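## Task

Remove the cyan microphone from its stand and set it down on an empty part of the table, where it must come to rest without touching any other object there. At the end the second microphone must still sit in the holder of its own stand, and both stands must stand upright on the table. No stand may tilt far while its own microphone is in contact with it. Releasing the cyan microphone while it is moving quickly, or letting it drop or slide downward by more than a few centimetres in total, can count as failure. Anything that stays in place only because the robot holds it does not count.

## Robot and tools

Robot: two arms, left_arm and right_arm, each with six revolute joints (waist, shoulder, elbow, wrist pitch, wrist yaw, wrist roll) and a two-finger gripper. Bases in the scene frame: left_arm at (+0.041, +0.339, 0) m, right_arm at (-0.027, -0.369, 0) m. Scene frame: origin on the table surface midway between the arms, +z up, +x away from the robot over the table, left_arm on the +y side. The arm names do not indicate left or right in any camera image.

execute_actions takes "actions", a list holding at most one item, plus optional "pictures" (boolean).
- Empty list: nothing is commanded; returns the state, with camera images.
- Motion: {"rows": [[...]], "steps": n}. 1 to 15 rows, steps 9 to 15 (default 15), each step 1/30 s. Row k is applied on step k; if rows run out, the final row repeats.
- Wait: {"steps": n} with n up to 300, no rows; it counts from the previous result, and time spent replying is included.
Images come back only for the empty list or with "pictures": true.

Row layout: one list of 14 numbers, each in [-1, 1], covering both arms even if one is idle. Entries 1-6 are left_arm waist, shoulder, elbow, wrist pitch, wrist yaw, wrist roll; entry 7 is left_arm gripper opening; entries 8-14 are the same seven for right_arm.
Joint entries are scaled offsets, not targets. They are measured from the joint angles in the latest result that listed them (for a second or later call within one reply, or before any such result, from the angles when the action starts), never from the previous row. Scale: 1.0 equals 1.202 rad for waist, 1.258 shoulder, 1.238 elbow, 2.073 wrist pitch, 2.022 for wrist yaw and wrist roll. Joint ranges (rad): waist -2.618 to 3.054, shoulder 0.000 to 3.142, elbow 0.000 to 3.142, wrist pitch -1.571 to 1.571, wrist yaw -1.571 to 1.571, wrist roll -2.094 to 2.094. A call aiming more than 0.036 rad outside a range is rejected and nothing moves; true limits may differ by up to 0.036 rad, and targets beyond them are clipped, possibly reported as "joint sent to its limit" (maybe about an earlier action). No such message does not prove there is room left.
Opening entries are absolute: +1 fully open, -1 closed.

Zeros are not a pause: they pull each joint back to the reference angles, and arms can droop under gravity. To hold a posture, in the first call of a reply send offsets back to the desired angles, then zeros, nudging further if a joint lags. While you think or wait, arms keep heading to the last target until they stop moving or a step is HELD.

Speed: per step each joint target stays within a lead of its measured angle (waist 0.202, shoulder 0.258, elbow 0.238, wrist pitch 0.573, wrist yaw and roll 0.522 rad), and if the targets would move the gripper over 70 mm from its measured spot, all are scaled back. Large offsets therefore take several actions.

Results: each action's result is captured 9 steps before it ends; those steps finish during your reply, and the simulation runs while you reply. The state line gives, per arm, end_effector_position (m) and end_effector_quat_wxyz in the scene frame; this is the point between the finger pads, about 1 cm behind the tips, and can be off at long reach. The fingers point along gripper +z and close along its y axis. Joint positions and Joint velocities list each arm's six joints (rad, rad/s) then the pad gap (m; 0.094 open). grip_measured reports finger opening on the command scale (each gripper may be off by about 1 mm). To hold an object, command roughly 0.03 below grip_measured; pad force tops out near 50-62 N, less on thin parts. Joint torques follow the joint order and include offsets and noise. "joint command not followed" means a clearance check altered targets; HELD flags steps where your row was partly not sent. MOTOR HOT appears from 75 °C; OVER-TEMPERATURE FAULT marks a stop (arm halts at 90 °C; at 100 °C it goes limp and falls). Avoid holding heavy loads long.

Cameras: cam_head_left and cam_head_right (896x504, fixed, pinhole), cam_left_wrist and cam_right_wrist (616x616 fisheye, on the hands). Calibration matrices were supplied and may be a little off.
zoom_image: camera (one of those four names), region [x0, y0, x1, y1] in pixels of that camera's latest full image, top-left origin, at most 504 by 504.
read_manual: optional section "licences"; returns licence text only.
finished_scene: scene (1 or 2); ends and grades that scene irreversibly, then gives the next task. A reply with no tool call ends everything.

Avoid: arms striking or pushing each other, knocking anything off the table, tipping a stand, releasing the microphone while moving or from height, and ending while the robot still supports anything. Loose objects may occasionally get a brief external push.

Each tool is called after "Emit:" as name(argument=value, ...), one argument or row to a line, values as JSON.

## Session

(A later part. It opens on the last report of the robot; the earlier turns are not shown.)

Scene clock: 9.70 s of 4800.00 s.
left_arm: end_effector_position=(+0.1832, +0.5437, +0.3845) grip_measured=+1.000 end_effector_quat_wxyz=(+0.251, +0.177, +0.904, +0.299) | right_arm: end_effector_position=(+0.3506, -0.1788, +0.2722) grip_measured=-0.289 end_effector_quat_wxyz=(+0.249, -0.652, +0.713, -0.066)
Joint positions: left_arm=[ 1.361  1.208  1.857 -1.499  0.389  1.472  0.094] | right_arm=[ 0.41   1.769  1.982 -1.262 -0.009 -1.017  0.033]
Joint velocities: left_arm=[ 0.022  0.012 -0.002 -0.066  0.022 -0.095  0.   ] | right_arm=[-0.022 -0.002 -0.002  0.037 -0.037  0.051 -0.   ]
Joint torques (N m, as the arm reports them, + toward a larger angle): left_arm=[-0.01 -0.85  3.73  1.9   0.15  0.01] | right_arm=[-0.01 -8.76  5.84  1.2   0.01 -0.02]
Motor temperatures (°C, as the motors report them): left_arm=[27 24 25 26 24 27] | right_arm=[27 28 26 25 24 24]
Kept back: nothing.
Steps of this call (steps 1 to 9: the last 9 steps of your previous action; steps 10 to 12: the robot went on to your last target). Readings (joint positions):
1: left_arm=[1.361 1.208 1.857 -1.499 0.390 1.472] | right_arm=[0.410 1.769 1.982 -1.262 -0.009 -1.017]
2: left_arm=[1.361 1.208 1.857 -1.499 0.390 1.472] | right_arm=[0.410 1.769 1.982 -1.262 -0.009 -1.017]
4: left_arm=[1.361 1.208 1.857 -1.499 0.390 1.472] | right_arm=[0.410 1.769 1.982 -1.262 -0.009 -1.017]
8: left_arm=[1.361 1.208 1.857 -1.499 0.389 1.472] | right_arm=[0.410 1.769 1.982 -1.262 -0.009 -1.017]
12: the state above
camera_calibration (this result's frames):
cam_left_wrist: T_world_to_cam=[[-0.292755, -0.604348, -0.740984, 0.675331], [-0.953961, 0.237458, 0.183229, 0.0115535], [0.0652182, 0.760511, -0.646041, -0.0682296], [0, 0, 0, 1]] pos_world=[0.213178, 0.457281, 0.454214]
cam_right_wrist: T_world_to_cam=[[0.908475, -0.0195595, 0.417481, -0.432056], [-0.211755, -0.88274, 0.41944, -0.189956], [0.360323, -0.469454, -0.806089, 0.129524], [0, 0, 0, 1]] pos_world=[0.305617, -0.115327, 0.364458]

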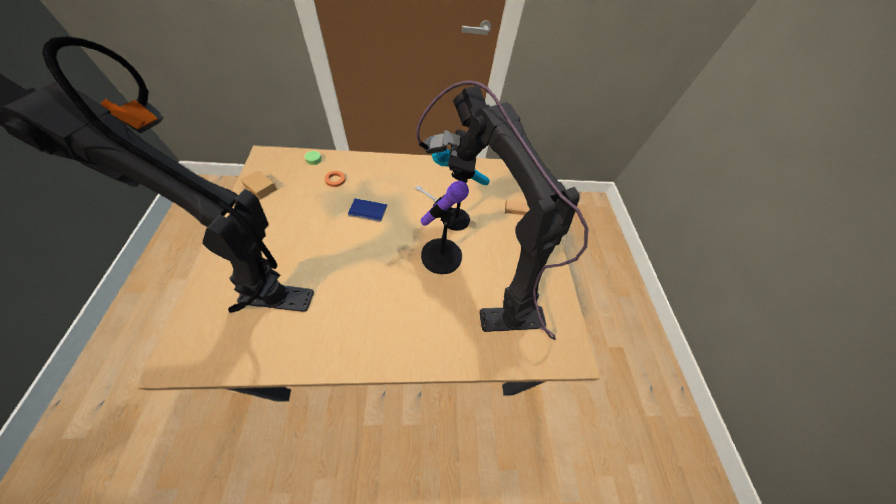

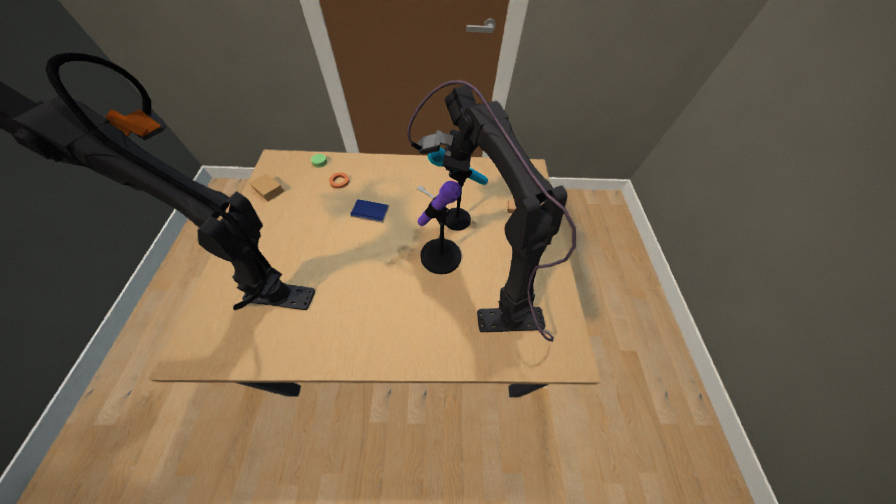

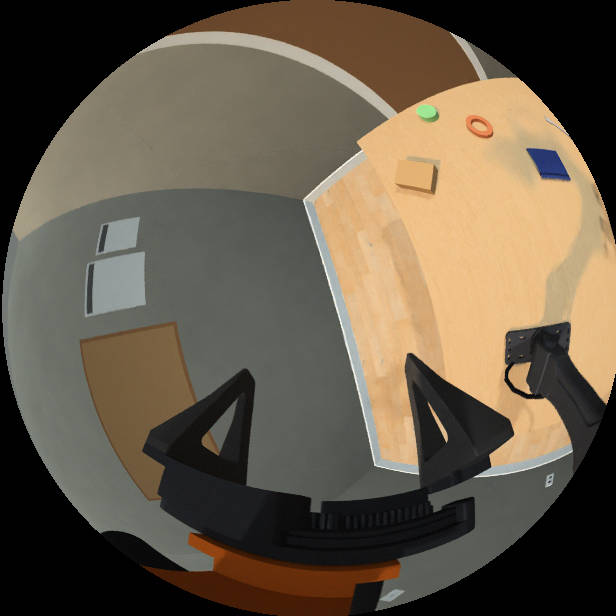

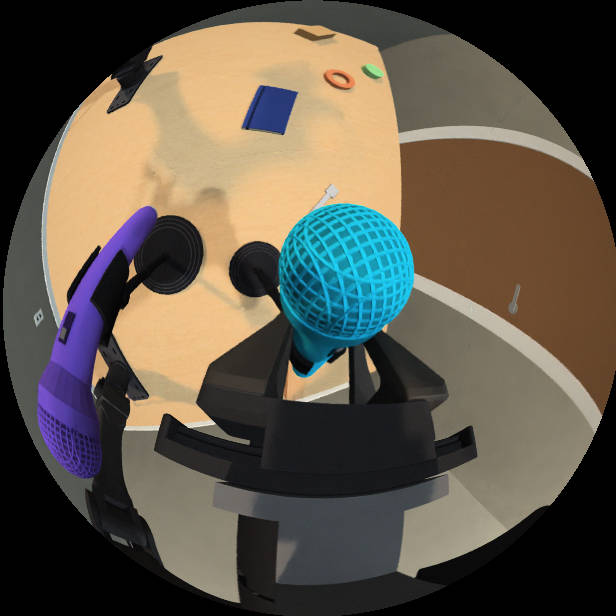

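Emit:
execute_actions(
  actions=[
    {"rows":[[0,0,0,0,0,0,1,0.015,0,0.025,-0.008,0.005,0.005,-0.34],[0,0,0,0,0,0,1,0.022,0.005,0.042,-0.014,0.008,0.01,-0.34],[0,0,0,0,0,0,1,0.03,0.012,0.06,-0.02,0.011,0.015,-0.34],[0,0,0,0,0,0,1,0.037,0.02,0.077,-0.026,0.014,0.02,-0.34],[0,0,0,0,0,0,1,0.045,0.027,0.094,-0.032,0.017,0.024,-0.34],[0,0,0,0,0,0,1,0.052,0.035,0.11,-0.038,0.02,0.028,-0.34],[0,0,0,0,0,0,1,0.06,0.042,0.13,-0.044,0.022,0.032,-0.34],[0,0,0,0,0,0,1,0.067,0.05,0.147,-0.048,0.022,0.033,-0.34]]},
  ],
)

Emit:
execute_actions(
  actions=[
    {"steps":18},
  ],
  pictures=true,
)

Emit:
zoom_image(
  camera="cam_head_right",
  region=[390,100,530,240],
)

Scene clock: 10.53 s of 4800.00 s.
left_arm: end_effector_position=(+0.1830, +0.5439, +0.3844) grip_measured=+1.000 end_effector_quat_wxyz=(+0.251, +0.177, +0.904, +0.299) | right_arm: end_effector_position=(+0.3472, -0.1705, +0.2737) grip_measured=-0.289 end_effector_quat_wxyz=(+0.237, -0.654, +0.715, -0.066)
Joint positions: left_arm=[ 1.361  1.208  1.857 -1.499  0.388  1.473  0.094] | right_arm=[ 0.439  1.805  2.045 -1.314  0.01  -0.995  0.033]
Joint velocities: left_arm=[ 0.002 -0.007 -0.007 -0.007 -0.007 -0.007  0.   ] | right_arm=[ 0.242  0.339  0.545 -0.374  0.198  0.168 -0.001]
Joint torques (N m, as the arm reports them, + toward a larger angle): left_arm=[-0.01 -0.88  3.62  1.93  0.13  0.03] | right_arm=[ 1.62 -8.93  8.91  1.32 -0.08  0.06]
Motor temperatures (°C, as the motors report them): left_arm=[27 24 25 26 24 27] | right_arm=[27 28 26 25 24 24]
Steps of this call (steps 1 to 15: the robot went on to your last target; steps 16 to 19: nothing new was sent; steps 20 to 25: the first 6 steps of this action). Readings (joint positions):
20: left_arm=[1.361 1.208 1.857 -1.499 0.389 1.472] | right_arm=[0.411 1.769 1.982 -1.263 -0.009 -1.017]
21: left_arm=[1.361 1.208 1.857 -1.499 0.389 1.472] | right_arm=[0.413 1.770 1.986 -1.269 -0.008 -1.016]
23: left_arm=[1.361 1.208 1.857 -1.499 0.388 1.473] | right_arm=[0.424 1.783 2.010 -1.291 0.000 -1.007]
25: the state above

Scene clock: 11.13 s of 4800.00 s.
left_arm: end_effector_position=(+0.1829, +0.5440, +0.3843) grip_measured=+1.000 end_effector_quat_wxyz=(+0.250, +0.177, +0.904, +0.299) | right_arm: end_effector_position=(+0.3421, -0.1588, +0.2746) grip_measured=-0.289 end_effector_quat_wxyz=(+0.223, -0.657, +0.717, -0.067)
Joint positions: left_arm=[ 1.361  1.208  1.857 -1.499  0.387  1.473  0.094] | right_arm=[ 0.481  1.849  2.121 -1.374  0.038 -0.96   0.033]
Joint velocities: left_arm=[-0.017 -0.007 -0.007 -0.066  0.007 -0.022  0.   ] | right_arm=[-0.007  0.017 -0.007  0.022  0.007 -0.081 -0.   ]
Joint torques (N m, as the arm reports them, + toward a larger angle): left_arm=[ 0.01 -0.84  3.66  1.91  0.14  0.  ] | right_arm=[ 0.83 -9.5   8.98  1.18 -0.04  0.07]
Motor temperatures (°C, as the motors report them): left_arm=[27 24 25 26 24 27] | right_arm=[27 28 26 25 24 24]
Kept back: nothing.
Steps of this call (steps 1 to 9: the last 9 steps of your previous action; steps 10 to 18: the robot went on to your last target). Readings (joint positions):
1: left_arm=[1.361 1.208 1.857 -1.499 0.387 1.473] | right_arm=[0.448 1.817 2.065 -1.326 0.016 -0.988]
2: left_arm=[1.361 1.208 1.857 -1.499 0.387 1.473] | right_arm=[0.458 1.829 2.086 -1.338 0.021 -0.982]
4: left_arm=[1.361 1.208 1.857 -1.499 0.387 1.473] | right_arm=[0.474 1.845 2.110 -1.353 0.028 -0.975]
8: left_arm=[1.361 1.208 1.857 -1.499 0.387 1.473] | right_arm=[0.481 1.849 2.119 -1.369 0.037 -0.968]
18: the state above
camera_calibration (this result's frames):
cam_left_wrist: T_world_to_cam=[[-0.29391, -0.603663, -0.741086, 0.675162], [-0.953735, 0.236554, 0.185557, 0.0107701], [0.0632933, 0.761337, -0.64526, -0.068849], [0, 0, 0, 1]] pos_world=[0.213066, 0.457439, 0.453929]
cam_right_wrist: T_world_to_cam=[[0.923642, -0.0061094, 0.383208, -0.418599], [-0.196439, -0.866093, 0.459667, -0.18878], [0.329086, -0.499845, -0.80116, 0.148428], [0, 0, 0, 1]] pos_world=[0.300707, -0.0918678, 0.366101]

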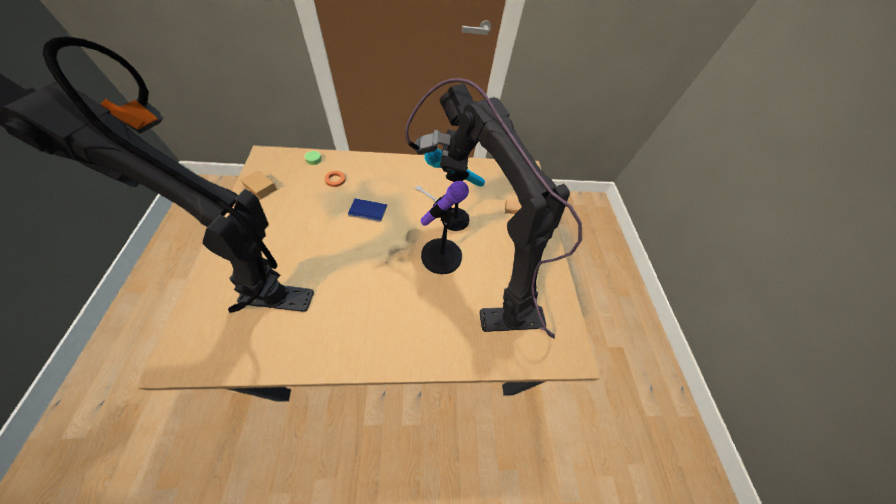

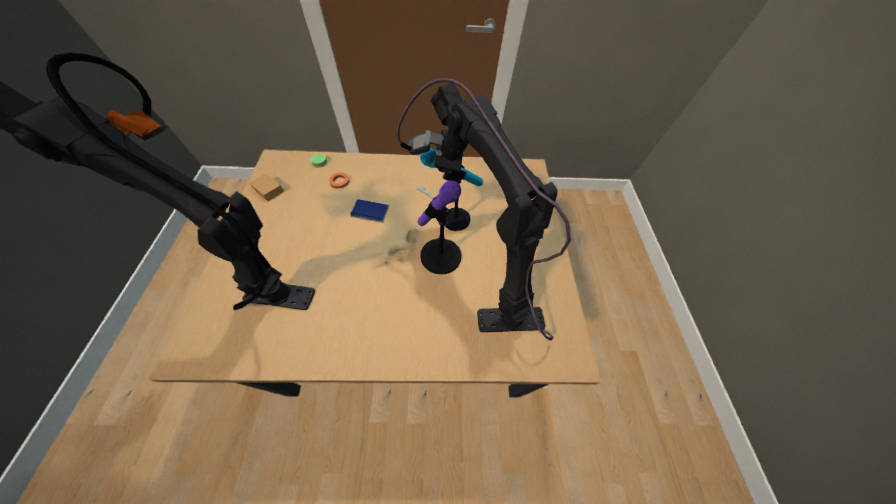

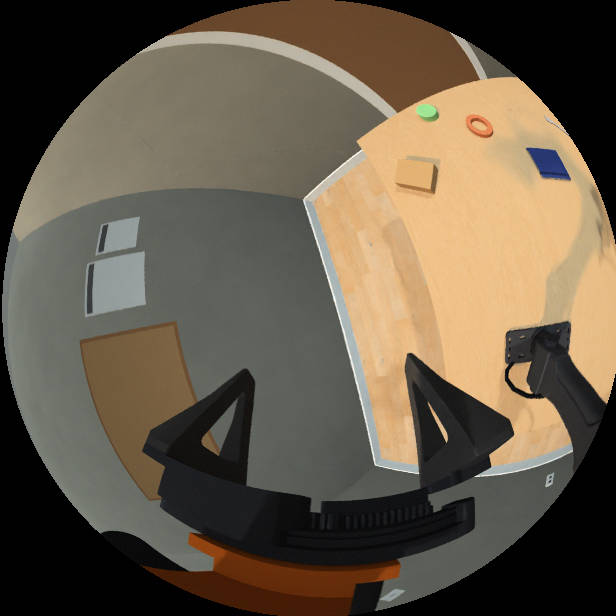

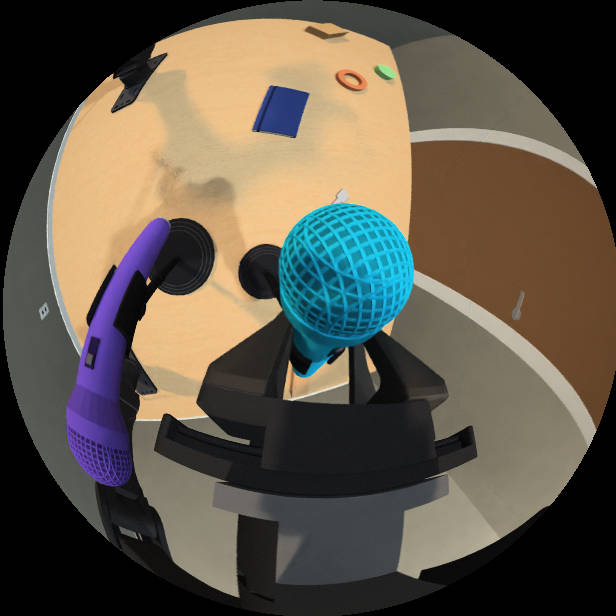

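Region (390, 100, 530, 240) of cam_head_right's 896x504 image, scaled by 3.600, with more detail than that image has.

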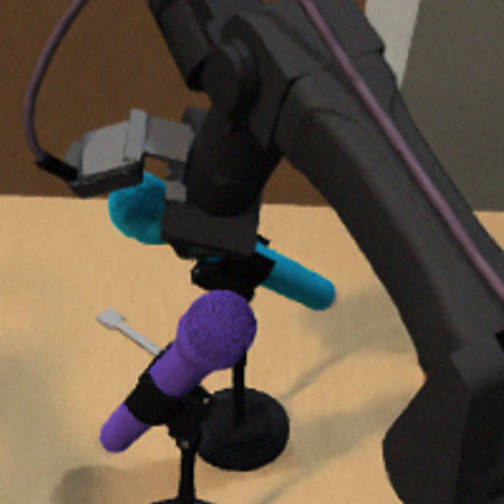

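Emit:
execute_actions(
  actions=[
    {"rows":[[-1,0.3,-0.3,0.8,0.135,-0.728,1,-0.062,-0.075,-0.1,0.054,-0.023,-0.028,-0.34]]},
  ],
)

Emit:
execute_actions(
  actions=[
    {"steps":35},
  ],
)

Emit:
execute_actions(
  actions=[
    {"rows":[[-0.3,0.62,-0.285,0.52,0,0,1,0,-0.01,0,0,0,0,-0.34]]},
  ],
)

Emit:
execute_actions(
  actions=[
    {"steps":30},
  ],
)

Scene clock: 11.97 s of 4800.00 s.
left_arm: end_effector_position=(+0.2568, +0.5736, +0.3585) grip_measured=+1.000 end_effector_quat_wxyz=(+0.341, +0.157, +0.896, +0.236) | right_arm: end_effector_position=(+0.3478, -0.1837, +0.2735) grip_measured=-0.289 end_effector_quat_wxyz=(+0.237, -0.644, +0.725, -0.068)
Joint positions: left_arm=[ 1.209  1.317  1.729 -1.241  0.474  1.241  0.094] | right_arm=[ 0.41   1.78   2.013 -1.306  0.007 -0.994  0.033]
Joint velocities: left_arm=[-0.774  0.921 -0.774  1.385  0.344 -1.136  0.   ] | right_arm=[-0.164 -0.056 -0.071  0.066 -0.095  0.007 -0.   ]
Joint torques (N m, as the arm reports them, + toward a larger angle): left_arm=[-0.84 -0.91  2.63  1.66  0.34 -0.08] | right_arm=[ 0.6  -9.44  4.84  1.38  0.16 -0.21]
Motor temperatures (°C, as the motors report them): left_arm=[27 24 25 26 24 27] | right_arm=[27 28 26 25 24 24]
From where the robot then was, a joint's target lay farther than a number of 1.0 reaches, so one or more steps of this call were cut to that.
Steps of this call (steps 1 to 15: the robot went on to your last target; steps 16 to 19: nothing new was sent; steps 20 to 25: the first 6 steps of this action). Readings (joint positions):
20: left_arm=[1.348 1.212 1.844 -1.474 0.395 1.442] | right_arm=[0.474 1.837 2.095 -1.353 0.031 -0.967]
21: left_arm=[1.321 1.219 1.826 -1.430 0.414 1.402] | right_arm=[0.464 1.817 2.058 -1.326 0.026 -0.979]
23: left_arm=[1.264 1.258 1.781 -1.338 0.448 1.322] | right_arm=[0.430 1.789 2.022 -1.314 0.019 -0.990]
25: the state above

Scene clock: 13.13 s of 4800.00 s.
left_arm: end_effector_position=(+0.5348, +0.2425, +0.4172) grip_measured=+1.000 end_effector_quat_wxyz=(+0.681, +0.229, +0.663, -0.211) | right_arm: end_effector_position=(+0.3481, -0.1811, +0.2731) grip_measured=-0.289 end_effector_quat_wxyz=(+0.241, -0.648, +0.720, -0.063)
Joint positions: left_arm=[0.151 1.608 1.488 0.14  0.657 0.02  0.094] | right_arm=[ 0.408  1.779  2.007 -1.297 -0.009 -1.005  0.033]
Joint velocities: left_arm=[ 0.027 -0.007 -0.012  0.037 -0.037 -0.081  0.   ] | right_arm=[ 0.002  0.007  0.002  0.051  0.007 -0.037  0.   ]
Joint torques (N m, as the arm reports them, + toward a larger angle): left_arm=[ 0.49 -9.85  5.72  2.3  -0.03 -0.05] | right_arm=[-0.09 -9.59  4.94  1.44 -0.01 -0.12]
Motor temperatures (°C, as the motors report them): left_arm=[27 25 25 27 24 27] | right_arm=[27 28 26 25 24 24]
Kept back: nothing.
Steps of this call (steps 1 to 9: the last 9 steps of your previous action; steps 10 to 35: the robot went on to your last target). Readings (joint positions):
1: left_arm=[1.182 1.350 1.701 -1.192 0.485 1.200] | right_arm=[0.407 1.779 2.011 -1.303 0.002 -0.995]
2: left_arm=[1.154 1.385 1.673 -1.141 0.495 1.156] | right_arm=[0.407 1.779 2.009 -1.300 -0.003 -0.997]
4: left_arm=[1.092 1.456 1.615 -1.023 0.514 1.053] | right_arm=[0.408 1.779 2.007 -1.297 -0.008 -1.001]
8: left_arm=[0.928 1.581 1.521 -0.739 0.547 0.789] | right_arm=[0.408 1.779 2.007 -1.297 -0.009 -1.003]
35: the state above

Scene clock: 13.33 s of 4800.00 s.
left_arm: end_effector_position=(+0.5519, +0.1801, +0.3644) grip_measured=+1.000 end_effector_quat_wxyz=(+0.691, +0.274, +0.623, -0.244) | right_arm: end_effector_position=(+0.3477, -0.1812, +0.2729) grip_measured=-0.289 end_effector_quat_wxyz=(+0.240, -0.648, +0.720, -0.062)
Joint positions: left_arm=[0.028 1.736 1.359 0.471 0.654 0.019 0.094] | right_arm=[ 0.408  1.779  2.007 -1.298 -0.01  -1.005  0.033]
Joint velocities: left_arm=[-0.784  0.989 -0.818  1.429 -0.007 -0.081  0.   ] | right_arm=[-0.012 -0.012  0.007  0.007 -0.037 -0.007 -0.001]
Joint torques (N m, as the arm reports them, + toward a larger angle): left_arm=[-1.12 -7.3   3.98  1.84 -0.05  0.04] | right_arm=[-0.04 -8.73  5.78  1.11 -0.01 -0.02]
Motor temperatures (°C, as the motors report them): left_arm=[27 25 25 27 24 27] | right_arm=[27 28 26 25 24 24]
Steps of this call (steps 1 to 6: the first 6 steps of this action). Readings (joint positions):
1: left_arm=[0.144 1.616 1.475 0.183 0.655 0.019] | right_arm=[0.408 1.779 2.007 -1.297 -0.010 -1.005]
2: left_arm=[0.130 1.628 1.457 0.248 0.654 0.019] | right_arm=[0.408 1.779 2.007 -1.298 -0.010 -1.005]
4: left_arm=[0.083 1.673 1.413 0.364 0.654 0.019] | right_arm=[0.408 1.779 2.007 -1.298 -0.010 -1.005]
6: the state above

Scene clock: 14.33 s of 4800.00 s.
left_arm: end_effector_position=(+0.5265, +0.0499, +0.0620) grip_measured=+1.000 end_effector_quat_wxyz=(+0.597, +0.344, +0.642, -0.336) | right_arm: end_effector_position=(+0.3477, -0.1812, +0.2729) grip_measured=-0.289 end_effector_quat_wxyz=(+0.240, -0.648, +0.720, -0.062)
Joint positions: left_arm=[-0.217  2.407  1.128  1.202  0.658  0.027  0.094] | right_arm=[ 0.408  1.779  2.007 -1.298 -0.01  -1.005  0.033]
Joint velocities: left_arm=[-0.007 -0.012  0.002  0.022 -0.051  0.066  0.   ] | right_arm=[ 0.002  0.012  0.022  0.007 -0.037  0.037 -0.   ]
Joint torques (N m, as the arm reports them, + toward a larger angle): left_arm=[  0.58 -14.42   4.3    2.43   0.    -0.07] | right_arm=[ 0.02 -8.83  5.67  1.11 -0.02  0.  ]
Motor temperatures (°C, as the motors report them): left_arm=[27 25 25 27 24 27] | right_arm=[27 29 26 25 24 24]
Kept back: nothing.
Steps of this call (steps 1 to 9: the last 9 steps of your previous action; steps 10 to 30: the robot went on to your last target). Readings (joint positions):
1: left_arm=[-0.000 1.772 1.330 0.522 0.653 0.019] | right_arm=[0.408 1.779 2.007 -1.298 -0.010 -1.005]
2: left_arm=[-0.029 1.812 1.303 0.574 0.653 0.019] | right_arm=[0.408 1.779 2.007 -1.298 -0.010 -1.005]
4: left_arm=[-0.087 1.907 1.255 0.693 0.653 0.019] | right_arm=[0.408 1.779 2.007 -1.298 -0.010 -1.005]
8: left_arm=[-0.184 2.147 1.198 0.922 0.654 0.019] | right_arm=[0.408 1.779 2.007 -1.298 -0.010 -1.005]
30: the state above

Emit:
execute_actions(
  actions=[
    {"rows":[[-0.375,-0.045,0.01,0.022,0,-0.013,1,0,-0.01,0,0,0,0,-0.34]]},
  ],
)

Emit:
execute_actions(
  actions=[
    {"steps":15},
  ],
  pictures=true,
)

Scene clock: 14.77 s of 4800.00 s.
left_arm: end_effector_position=(+0.4757, -0.0244, +0.0669) grip_measured=+1.000 end_effector_quat_wxyz=(+0.574, +0.388, +0.612, -0.382) | right_arm: end_effector_position=(+0.3477, -0.1812, +0.2729) grip_measured=-0.289 end_effector_quat_wxyz=(+0.240, -0.648, +0.720, -0.062)
Joint positions: left_arm=[-0.38   2.401  1.128  1.211  0.645  0.015  0.094] | right_arm=[ 0.408  1.779  2.007 -1.298 -0.01  -1.005  0.033]
Joint velocities: left_arm=[-1.175 -0.066 -0.022 -0.007  0.11  -0.037  0.   ] | right_arm=[-0.012 -0.012 -0.002 -0.022 -0.022 -0.022 -0.   ]
Joint torques (N m, as the arm reports them, + toward a larger angle): left_arm=[ -1.56 -15.23   4.39   2.49   0.06  -0.04] | right_arm=[ 0.06 -8.72  5.83  1.1  -0.02 -0.02]
Motor temperatures (°C, as the motors report them): left_arm=[27 25 25 27 24 27] | right_arm=[27 29 26 25 24 24]
Steps of this call (steps 1 to 7: the robot went on to your last target; steps 8 to 13: the first 6 steps of this action). Readings (joint positions):
8: left_arm=[-0.226 2.407 1.128 1.204 0.653 0.024] | right_arm=[0.408 1.779 2.007 -1.298 -0.010 -1.005]
9: left_arm=[-0.242 2.407 1.128 1.206 0.648 0.022] | right_arm=[0.408 1.779 2.007 -1.298 -0.010 -1.005]
11: left_arm=[-0.302 2.405 1.128 1.208 0.645 0.018] | right_arm=[0.408 1.779 2.007 -1.298 -0.010 -1.005]
13: the state above

Scene clock: 15.27 s of 4800.00 s.
left_arm: end_effector_position=(+0.3464, -0.1378, +0.0859) grip_measured=+1.000 end_effector_quat_wxyz=(+0.521, +0.478, +0.526, -0.472) | right_arm: end_effector_position=(+0.3477, -0.1812, +0.2729) grip_measured=-0.289 end_effector_quat_wxyz=(+0.240, -0.648, +0.720, -0.062)
Joint positions: left_arm=[-0.679  2.375  1.128  1.234  0.666  0.009  0.094] | right_arm=[ 0.408  1.779  2.007 -1.298 -0.01  -1.005  0.033]
Joint velocities: left_arm=[ 0.193  0.007  0.017 -0.037 -0.066 -0.007  0.   ] | right_arm=[-0.002 -0.002 -0.002  0.037  0.037 -0.037 -0.001]
Joint torques (N m, as the arm reports them, + toward a larger angle): left_arm=[ -0.09 -14.64   4.72   2.37  -0.05  -0.05] | right_arm=[ 0.01 -8.81  5.76  1.12 -0.01 -0.03]
Motor temperatures (°C, as the motors report them): left_arm=[27 25 25 27 24 27] | right_arm=[27 29 26 25 24 24]
Kept back: nothing.
Steps of this call (steps 1 to 9: the last 9 steps of your previous action; steps 10 to 15: the robot went on to your last target). Readings (joint positions):
1: left_arm=[-0.424 2.399 1.128 1.212 0.645 0.015] | right_arm=[0.408 1.779 2.007 -1.298 -0.010 -1.005]
2: left_arm=[-0.468 2.397 1.128 1.214 0.645 0.014] | right_arm=[0.408 1.779 2.007 -1.298 -0.010 -1.005]
4: left_arm=[-0.559 2.393 1.128 1.216 0.645 0.012] | right_arm=[0.408 1.779 2.007 -1.298 -0.010 -1.005]
8: left_arm=[-0.699 2.381 1.128 1.224 0.660 0.011] | right_arm=[0.408 1.779 2.007 -1.298 -0.010 -1.005]
15: the state above
camera_calibration (this result's frames):
cam_left_wrist: T_world_to_cam=[[-0.961727, -0.171412, -0.213774, 0.33609], [0.0790688, 0.573375, -0.815468, 0.157956], [0.262354, -0.801161, -0.537877, -0.0461617], [0, 0, 0, 1]] pos_world=[0.322848, -0.0699411, 0.175826]
cam_right_wrist: T_world_to_cam=[[0.916687, -0.0302101, 0.398462, -0.429369], [-0.214268, -0.878835, 0.426308, -0.19323], [0.337303, -0.476169, -0.81209, 0.138453], [0, 0, 0, 1]] pos_world=[0.305493, -0.116862, 0.365899]

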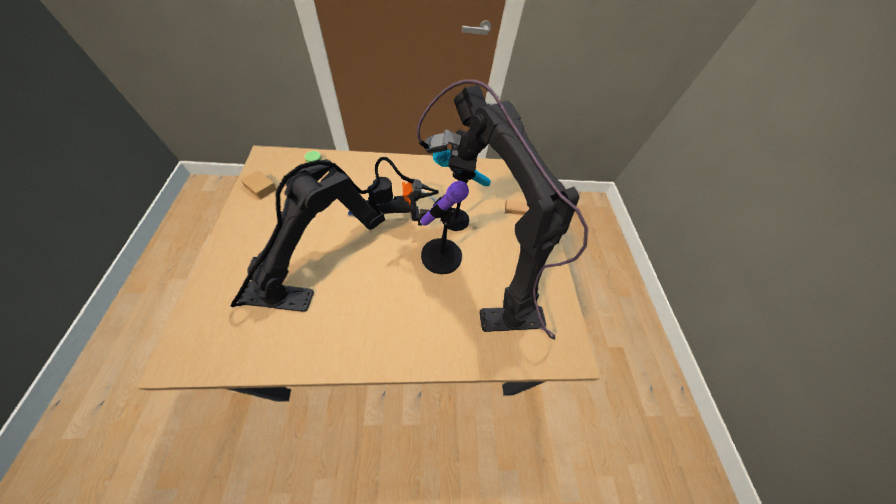

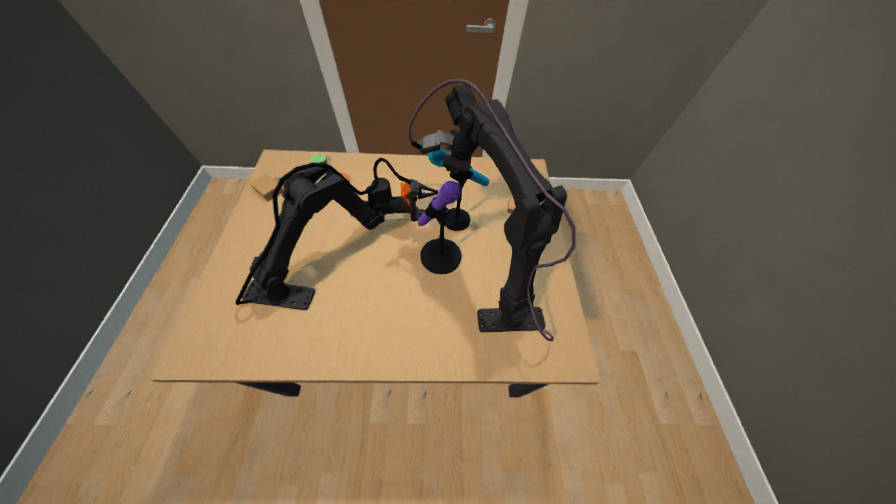

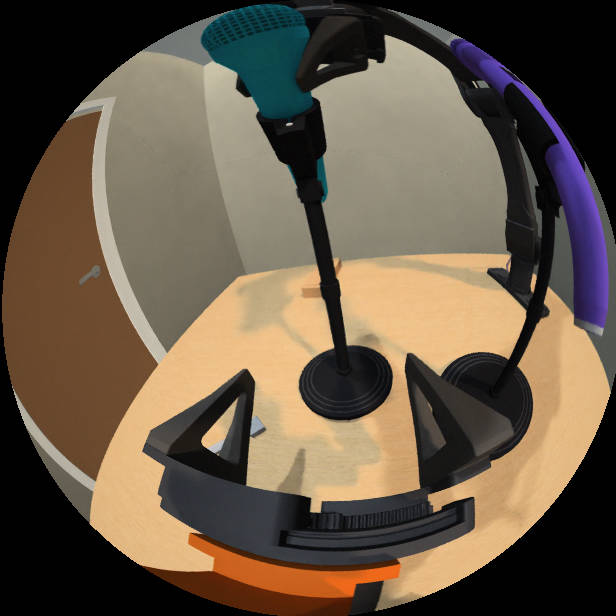

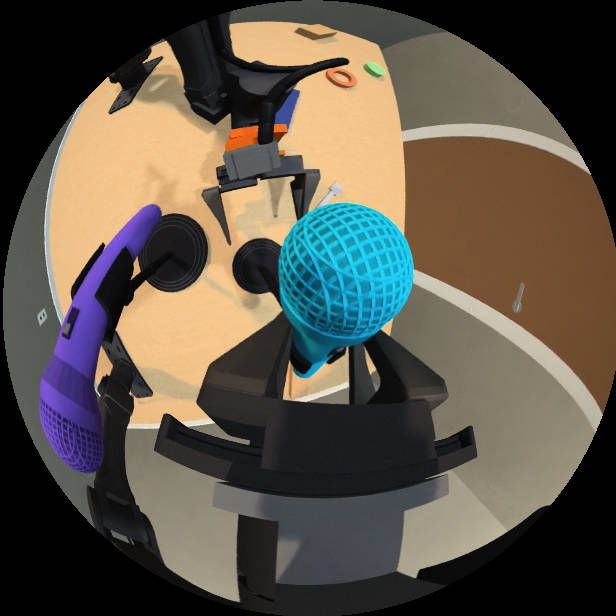

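Emit:
execute_actions(
  actions=[
    {"rows":[[-0.02,0.02,0.08,-0.03,-0.01,0,1,0,-0.01,0,0,0,0,-0.34],[-0.04,0.05,0.16,-0.055,-0.02,0,0.7,0,-0.01,0,0,0,0,-0.34],[-0.06,0.08,0.24,-0.08,-0.03,0,0.4,0,-0.01,0,0,0,0,-0.34],[-0.083,0.12,0.32,-0.1,-0.04,0,0,0,-0.01,0,0,0,0,-0.34]]},
  ],
)

Emit:
execute_actions(
  actions=[
    {"steps":20},
  ],
  pictures=true,
)

Scene clock: 15.90 s of 4800.00 s.
left_arm: end_effector_position=(+0.3669, -0.1995, +0.1050) grip_measured=+0.021 end_effector_quat_wxyz=(+0.544, +0.476, +0.500, -0.477) | right_arm: end_effector_position=(+0.3477, -0.1812, +0.2729) grip_measured=-0.289 end_effector_quat_wxyz=(+0.240, -0.648, +0.720, -0.062)
Joint positions: left_arm=[-0.736  2.504  1.451  1.112  0.616  0.007  0.048] | right_arm=[ 0.408  1.779  2.007 -1.298 -0.01  -1.005  0.033]
Joint velocities: left_arm=[-0.545  0.398  1.204 -0.549 -0.081  0.037 -0.036] | right_arm=[-0.007  0.012  0.002  0.037  0.11   0.066 -0.001]
Joint torques (N m, as the arm reports them, + toward a larger angle): left_arm=[ -0.76 -14.79   4.56   2.21  -0.04   0.06] | right_arm=[ 0.01 -8.76  5.72  1.1  -0.01 -0.04]
Motor temperatures (°C, as the motors report them): left_arm=[27 26 25 27 24 27] | right_arm=[27 29 26 25 24 24]
Steps of this call (steps 1 to 13: the robot went on to your last target; steps 14 to 19: the first 6 steps of this action). Readings (joint positions):
14: left_arm=[-0.670 2.377 1.138 1.228 0.664 0.007] | right_arm=[0.408 1.779 2.007 -1.298 -0.010 -1.005]
15: left_arm=[-0.675 2.392 1.175 1.212 0.662 0.007] | right_arm=[0.408 1.779 2.007 -1.298 -0.010 -1.005]
17: left_arm=[-0.700 2.453 1.321 1.160 0.641 0.007] | right_arm=[0.408 1.779 2.007 -1.298 -0.010 -1.005]
19: the state above

Scene clock: 16.57 s of 4800.00 s.
left_arm: end_effector_position=(+0.3475, -0.2219, +0.1027) grip_measured=+0.003 end_effector_quat_wxyz=(+0.526, +0.485, +0.503, -0.484) | right_arm: end_effector_position=(+0.3475, -0.1810, +0.2729) grip_measured=-0.289 end_effector_quat_wxyz=(+0.240, -0.648, +0.720, -0.062)
Joint positions: left_arm=[-0.787  2.514  1.497  1.044  0.597  0.007  0.047] | right_arm=[ 0.408  1.779  2.007 -1.298 -0.011 -1.005  0.033]
Joint velocities: left_arm=[-0.002  0.022  0.002 -0.037  0.022 -0.051  0.001] | right_arm=[ 0.002 -0.012  0.012  0.037  0.007 -0.066  0.   ]
Joint torques (N m, as the arm reports them, + toward a larger angle): left_arm=[  0.62 -13.58   6.59   2.03  -0.12   0.04] | right_arm=[ 0.01 -8.74  5.74  1.1  -0.02  0.  ]
Motor temperatures (°C, as the motors report them): left_arm=[27 26 25 27 24 27] | right_arm=[27 29 26 25 24 24]
Kept back: nothing.
Steps of this call (steps 1 to 9: the last 9 steps of your previous action; steps 10 to 20: the robot went on to your last target). Readings (joint positions):
1: left_arm=[-0.753 2.512 1.477 1.097 0.612 0.007] | right_arm=[0.408 1.779 2.007 -1.298 -0.010 -1.005]
2: left_arm=[-0.768 2.514 1.489 1.086 0.608 0.007] | right_arm=[0.408 1.779 2.007 -1.298 -0.010 -1.005]
4: left_arm=[-0.789 2.514 1.497 1.075 0.608 0.007] | right_arm=[0.408 1.779 2.007 -1.298 -0.011 -1.005]
8: left_arm=[-0.793 2.514 1.497 1.055 0.605 0.007] | right_arm=[0.408 1.779 2.007 -1.298 -0.011 -1.005]
20: the state above
camera_calibration (this result's frames):
cam_left_wrist: T_world_to_cam=[[-0.962207, -0.141584, -0.23262, 0.335085], [0.120625, 0.544248, -0.830207, 0.200471], [0.244147, -0.82689, -0.506601, -0.107433], [0, 0, 0, 1]] pos_world=[0.324469, -0.150499, 0.189955]
cam_right_wrist: T_world_to_cam=[[0.917017, -0.0299972, 0.397719, -0.429068], [-0.21345, -0.879264, 0.425834, -0.193352], [0.336926, -0.47539, -0.812703, 0.138982], [0, 0, 0, 1]] pos_world=[0.305365, -0.116807, 0.365935]

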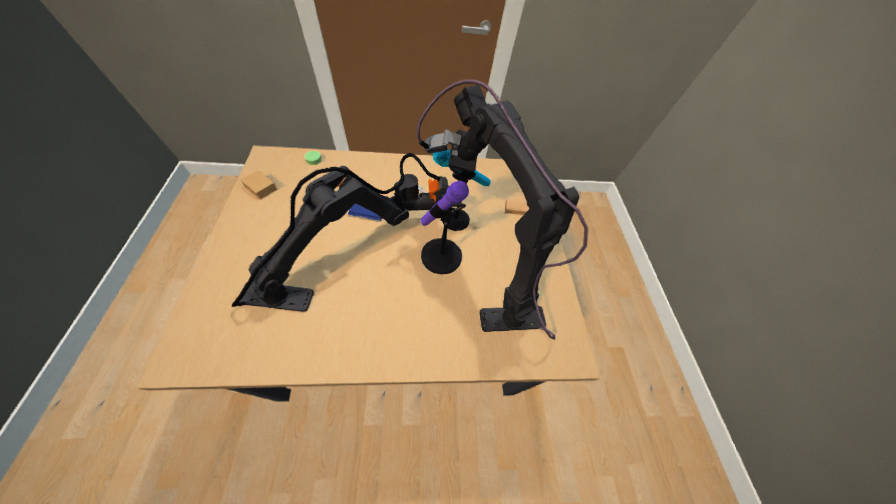

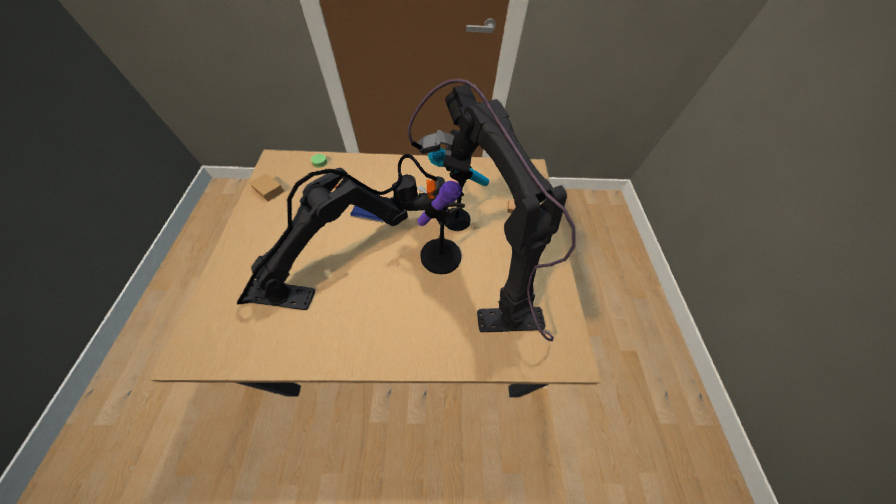

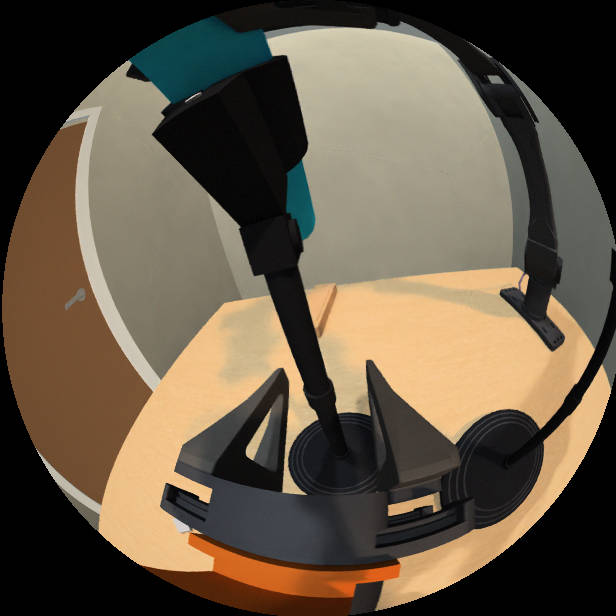

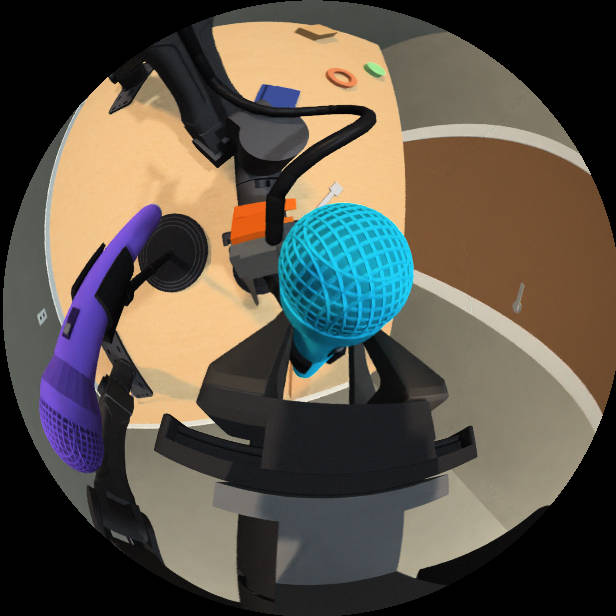

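Pole is inside. Close, press down slightly, pull.

Emit:
execute_actions(
  actions=[
    {"rows":[[0,0,0,0,-0.015,0,-0.3,0,-0.01,0,0,0,0,-0.36],[0,0,0,0,-0.015,0,-0.45,0,-0.01,0,0,0,0,-0.36],[0,0,0,0,-0.015,0,-0.55,0,-0.01,0,0,0,0,-0.36],[0,0,0,0,-0.015,0,-0.65,0,-0.01,0,0,0,0,-0.36],[0,0,0,0,-0.015,0,-0.85,0,-0.01,0,0,0,0,-0.36]]},
  ],
)

Emit:
execute_actions(
  actions=[
    {"rows":[[0,0.02,0,0,0,0,-0.85,0.02,-0.01,0.04,0,0.005,0.005,-0.36],[0,0.02,0,0,0,0,-0.85,0.03,0,0.07,0,0.01,0.01,-0.36],[0,0.02,0,0,0,0,-0.85,0.045,0.01,0.09,0,0.015,0.015,-0.36],[0,0.02,0,0,0,0,-0.85,0.06,0.02,0.12,-0.01,0.02,0.02,-0.36],[0,0.02,0,0,0,0,-0.85,0.075,0.035,0.15,-0.02,0.024,0.028,-0.36]]},
  ],
)

Emit:
execute_actions(
  actions=[
    {"steps":18},
  ],
  pictures=true,
)

Scene clock: 17.33 s of 4800.00 s.
left_arm: end_effector_position=(+0.3496, -0.2218, +0.1026) grip_measured=-0.774 end_effector_quat_wxyz=(+0.527, +0.481, +0.508, -0.483) | right_arm: end_effector_position=(+0.3471, -0.1809, +0.2727) grip_measured=-0.289 end_effector_quat_wxyz=(+0.240, -0.648, +0.720, -0.061)
Joint positions: left_arm=[-0.787  2.514  1.497  1.043  0.585  0.001  0.011] | right_arm=[ 0.408  1.779  2.007 -1.3   -0.013 -1.005  0.033]
Joint velocities: left_arm=[ 0.017  0.007  0.002  0.007  0.022 -0.125  0.015] | right_arm=[ 0.017  0.002 -0.007 -0.066 -0.022 -0.037 -0.   ]
Joint torques (N m, as the arm reports them, + toward a larger angle): left_arm=[ -0.05 -14.7    4.67   2.27  -0.26   0.26] | right_arm=[-0.08 -8.82  5.78  1.24 -0.02  0.  ]
Motor temperatures (°C, as the motors report them): left_arm=[27 26 26 27 24 27] | right_arm=[27 29 26 25 24 24]
Steps of this call (steps 1 to 15: the robot went on to your last target; steps 16 to 17: nothing new was sent; steps 18 to 23: the first 6 steps of this action). Readings (joint positions):
18: left_arm=[-0.787 2.514 1.497 1.043 0.593 0.007] | right_arm=[0.408 1.779 2.007 -1.298 -0.011 -1.005]
19: left_arm=[-0.787 2.514 1.497 1.043 0.590 0.007] | right_arm=[0.408 1.779 2.007 -1.298 -0.011 -1.005]
21: left_arm=[-0.787 2.514 1.497 1.043 0.585 0.007] | right_arm=[0.408 1.779 2.007 -1.298 -0.011 -1.005]
23: the state above

Scene clock: 17.83 s of 4800.00 s.
left_arm: end_effector_position=(+0.3484, -0.2217, +0.1043) grip_measured=-0.773 end_effector_quat_wxyz=(+0.529, +0.480, +0.502, -0.487) | right_arm: end_effector_position=(+0.3446, -0.1690, +0.2766) grip_measured=-0.289 end_effector_quat_wxyz=(+0.225, -0.654, +0.719, -0.068)
Joint positions: left_arm=[-0.787  2.518  1.497  1.063  0.591 -0.005  0.011] | right_arm=[ 0.453  1.835  2.109 -1.371  0.027 -0.979  0.033]
Joint velocities: left_arm=[-0.022 -0.002 -0.012  0.051 -0.037 -0.066  0.   ] | right_arm=[ 0.364  0.364  0.53  -0.359  0.271  0.139  0.   ]
Joint torques (N m, as the arm reports them, + toward a larger angle): left_arm=[  0.05 -12.82   4.68   1.85  -0.08   0.06] | right_arm=[  2.07 -10.61   9.57   1.74  -0.42   0.04]
Motor temperatures (°C, as the motors report them): left_arm=[27 26 26 27 24 27] | right_arm=[27 29 26 25 24 24]
Steps of this call (steps 1 to 9: the last 9 steps of your previous action; steps 10 to 15: the first 6 steps of this action, its rows measured from where the robot was after step 9). Readings (joint positions):
9: left_arm=[-0.787 2.514 1.497 1.043 0.585 -0.003] | right_arm=[0.408 1.779 2.007 -1.300 -0.013 -1.005]
10: left_arm=[-0.787 2.515 1.497 1.043 0.587 -0.004] | right_arm=[0.409 1.779 2.010 -1.302 -0.012 -1.004]
11: left_arm=[-0.787 2.516 1.497 1.047 0.590 -0.005] | right_arm=[0.413 1.782 2.020 -1.310 -0.008 -1.001]
13: left_arm=[-0.787 2.518 1.497 1.054 0.590 -0.005] | right_arm=[0.428 1.803 2.058 -1.339 0.004 -0.991]
15: the state above

Scene clock: 18.43 s of 4800.00 s.
left_arm: end_effector_position=(+0.3481, -0.2212, +0.1056) grip_measured=-0.773 end_effector_quat_wxyz=(+0.531, +0.481, +0.499, -0.488) | right_arm: end_effector_position=(+0.3424, -0.1651, +0.2770) grip_measured=-0.289 end_effector_quat_wxyz=(+0.218, -0.653, +0.722, -0.076)
Joint positions: left_arm=[-0.786  2.518  1.497  1.07   0.597 -0.004  0.011] | right_arm=[ 0.475  1.851  2.138 -1.395  0.056 -0.958  0.033]
Joint velocities: left_arm=[-0.007 -0.027 -0.007  0.007  0.066  0.051 -0.   ] | right_arm=[ 0.007  0.002  0.007  0.022  0.022  0.037 -0.   ]
Joint torques (N m, as the arm reports them, + toward a larger angle): left_arm=[ -0.27 -12.8    4.61   1.92  -0.13   0.04] | right_arm=[  1.99 -10.3    9.85   1.53  -0.25   0.07]
Motor temperatures (°C, as the motors report them): left_arm=[27 26 26 27 24 27] | right_arm=[27 29 26 25 24 24]
Kept back: nothing.
Steps of this call (steps 1 to 9: the last 9 steps of your previous action; steps 10 to 18: the robot went on to your last target). Readings (joint positions):
1: left_arm=[-0.787 2.518 1.497 1.065 0.591 -0.005] | right_arm=[0.463 1.844 2.123 -1.379 0.036 -0.974]
2: left_arm=[-0.786 2.518 1.497 1.068 0.592 -0.005] | right_arm=[0.471 1.849 2.131 -1.384 0.046 -0.971]
4: left_arm=[-0.786 2.518 1.497 1.069 0.592 -0.005] | right_arm=[0.475 1.851 2.136 -1.391 0.054 -0.966]
8: left_arm=[-0.786 2.518 1.497 1.070 0.596 -0.004] | right_arm=[0.475 1.851 2.138 -1.395 0.056 -0.960]
18: the state above
camera_calibration (this result's frames):
cam_left_wrist: T_world_to_cam=[[-0.961675, -0.146067, -0.232048, 0.335136], [0.122094, 0.529641, -0.839389, 0.199624], [0.245509, -0.835551, -0.491508, -0.10955], [0, 0, 0, 1]] pos_world=[0.324815, -0.148311, 0.191485]
cam_right_wrist: T_world_to_cam=[[0.922815, -0.0144303, 0.384972, -0.421455], [-0.210859, -0.855242, 0.473392, -0.192326], [0.322413, -0.518028, -0.792273, 0.143889], [0, 0, 0, 1]] pos_world=[0.30198, -0.0960278, 0.367294]

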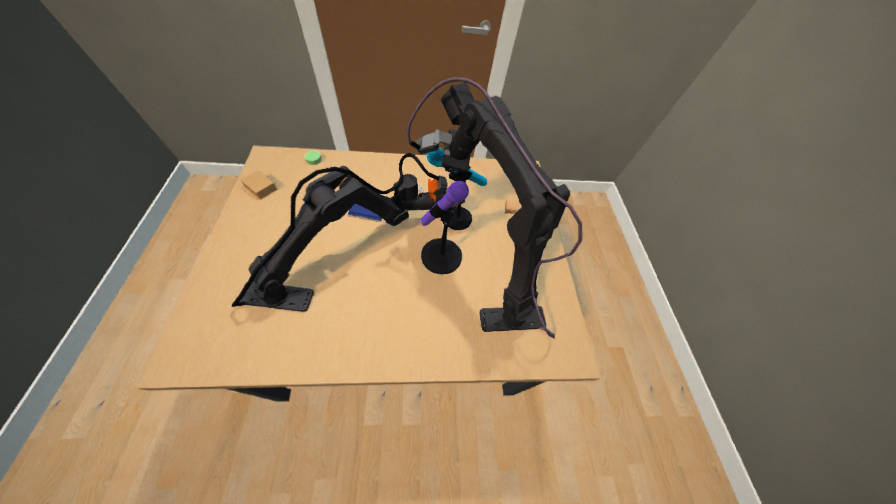

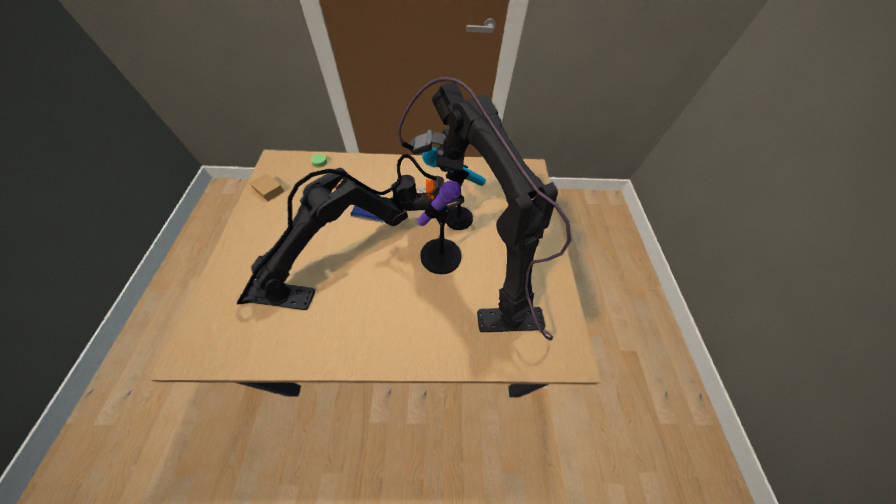

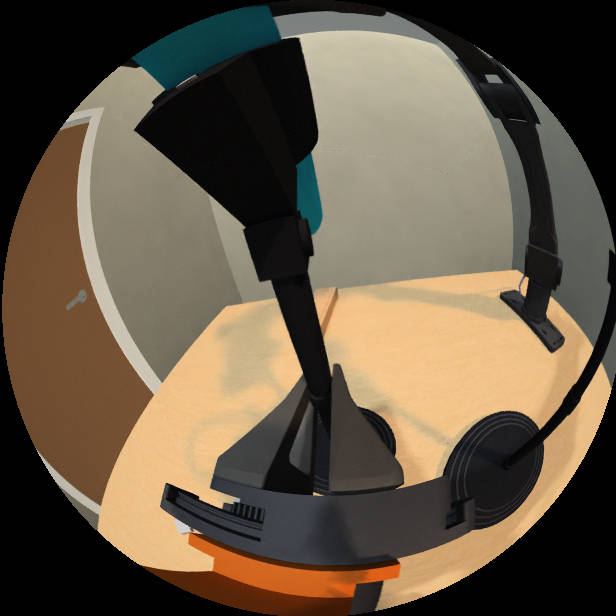

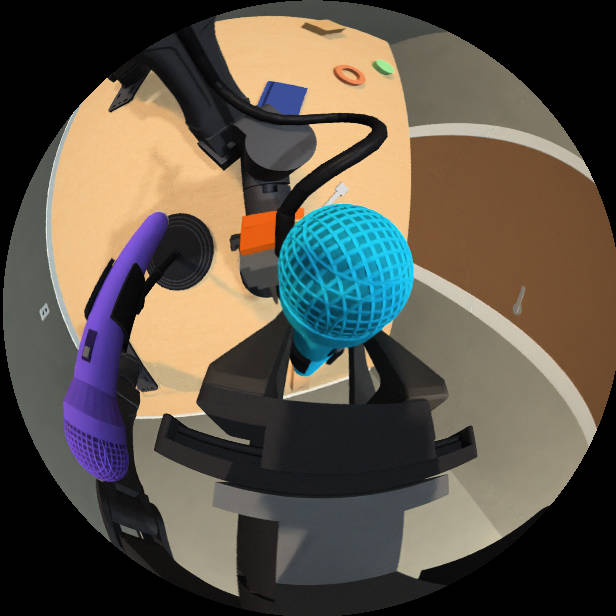

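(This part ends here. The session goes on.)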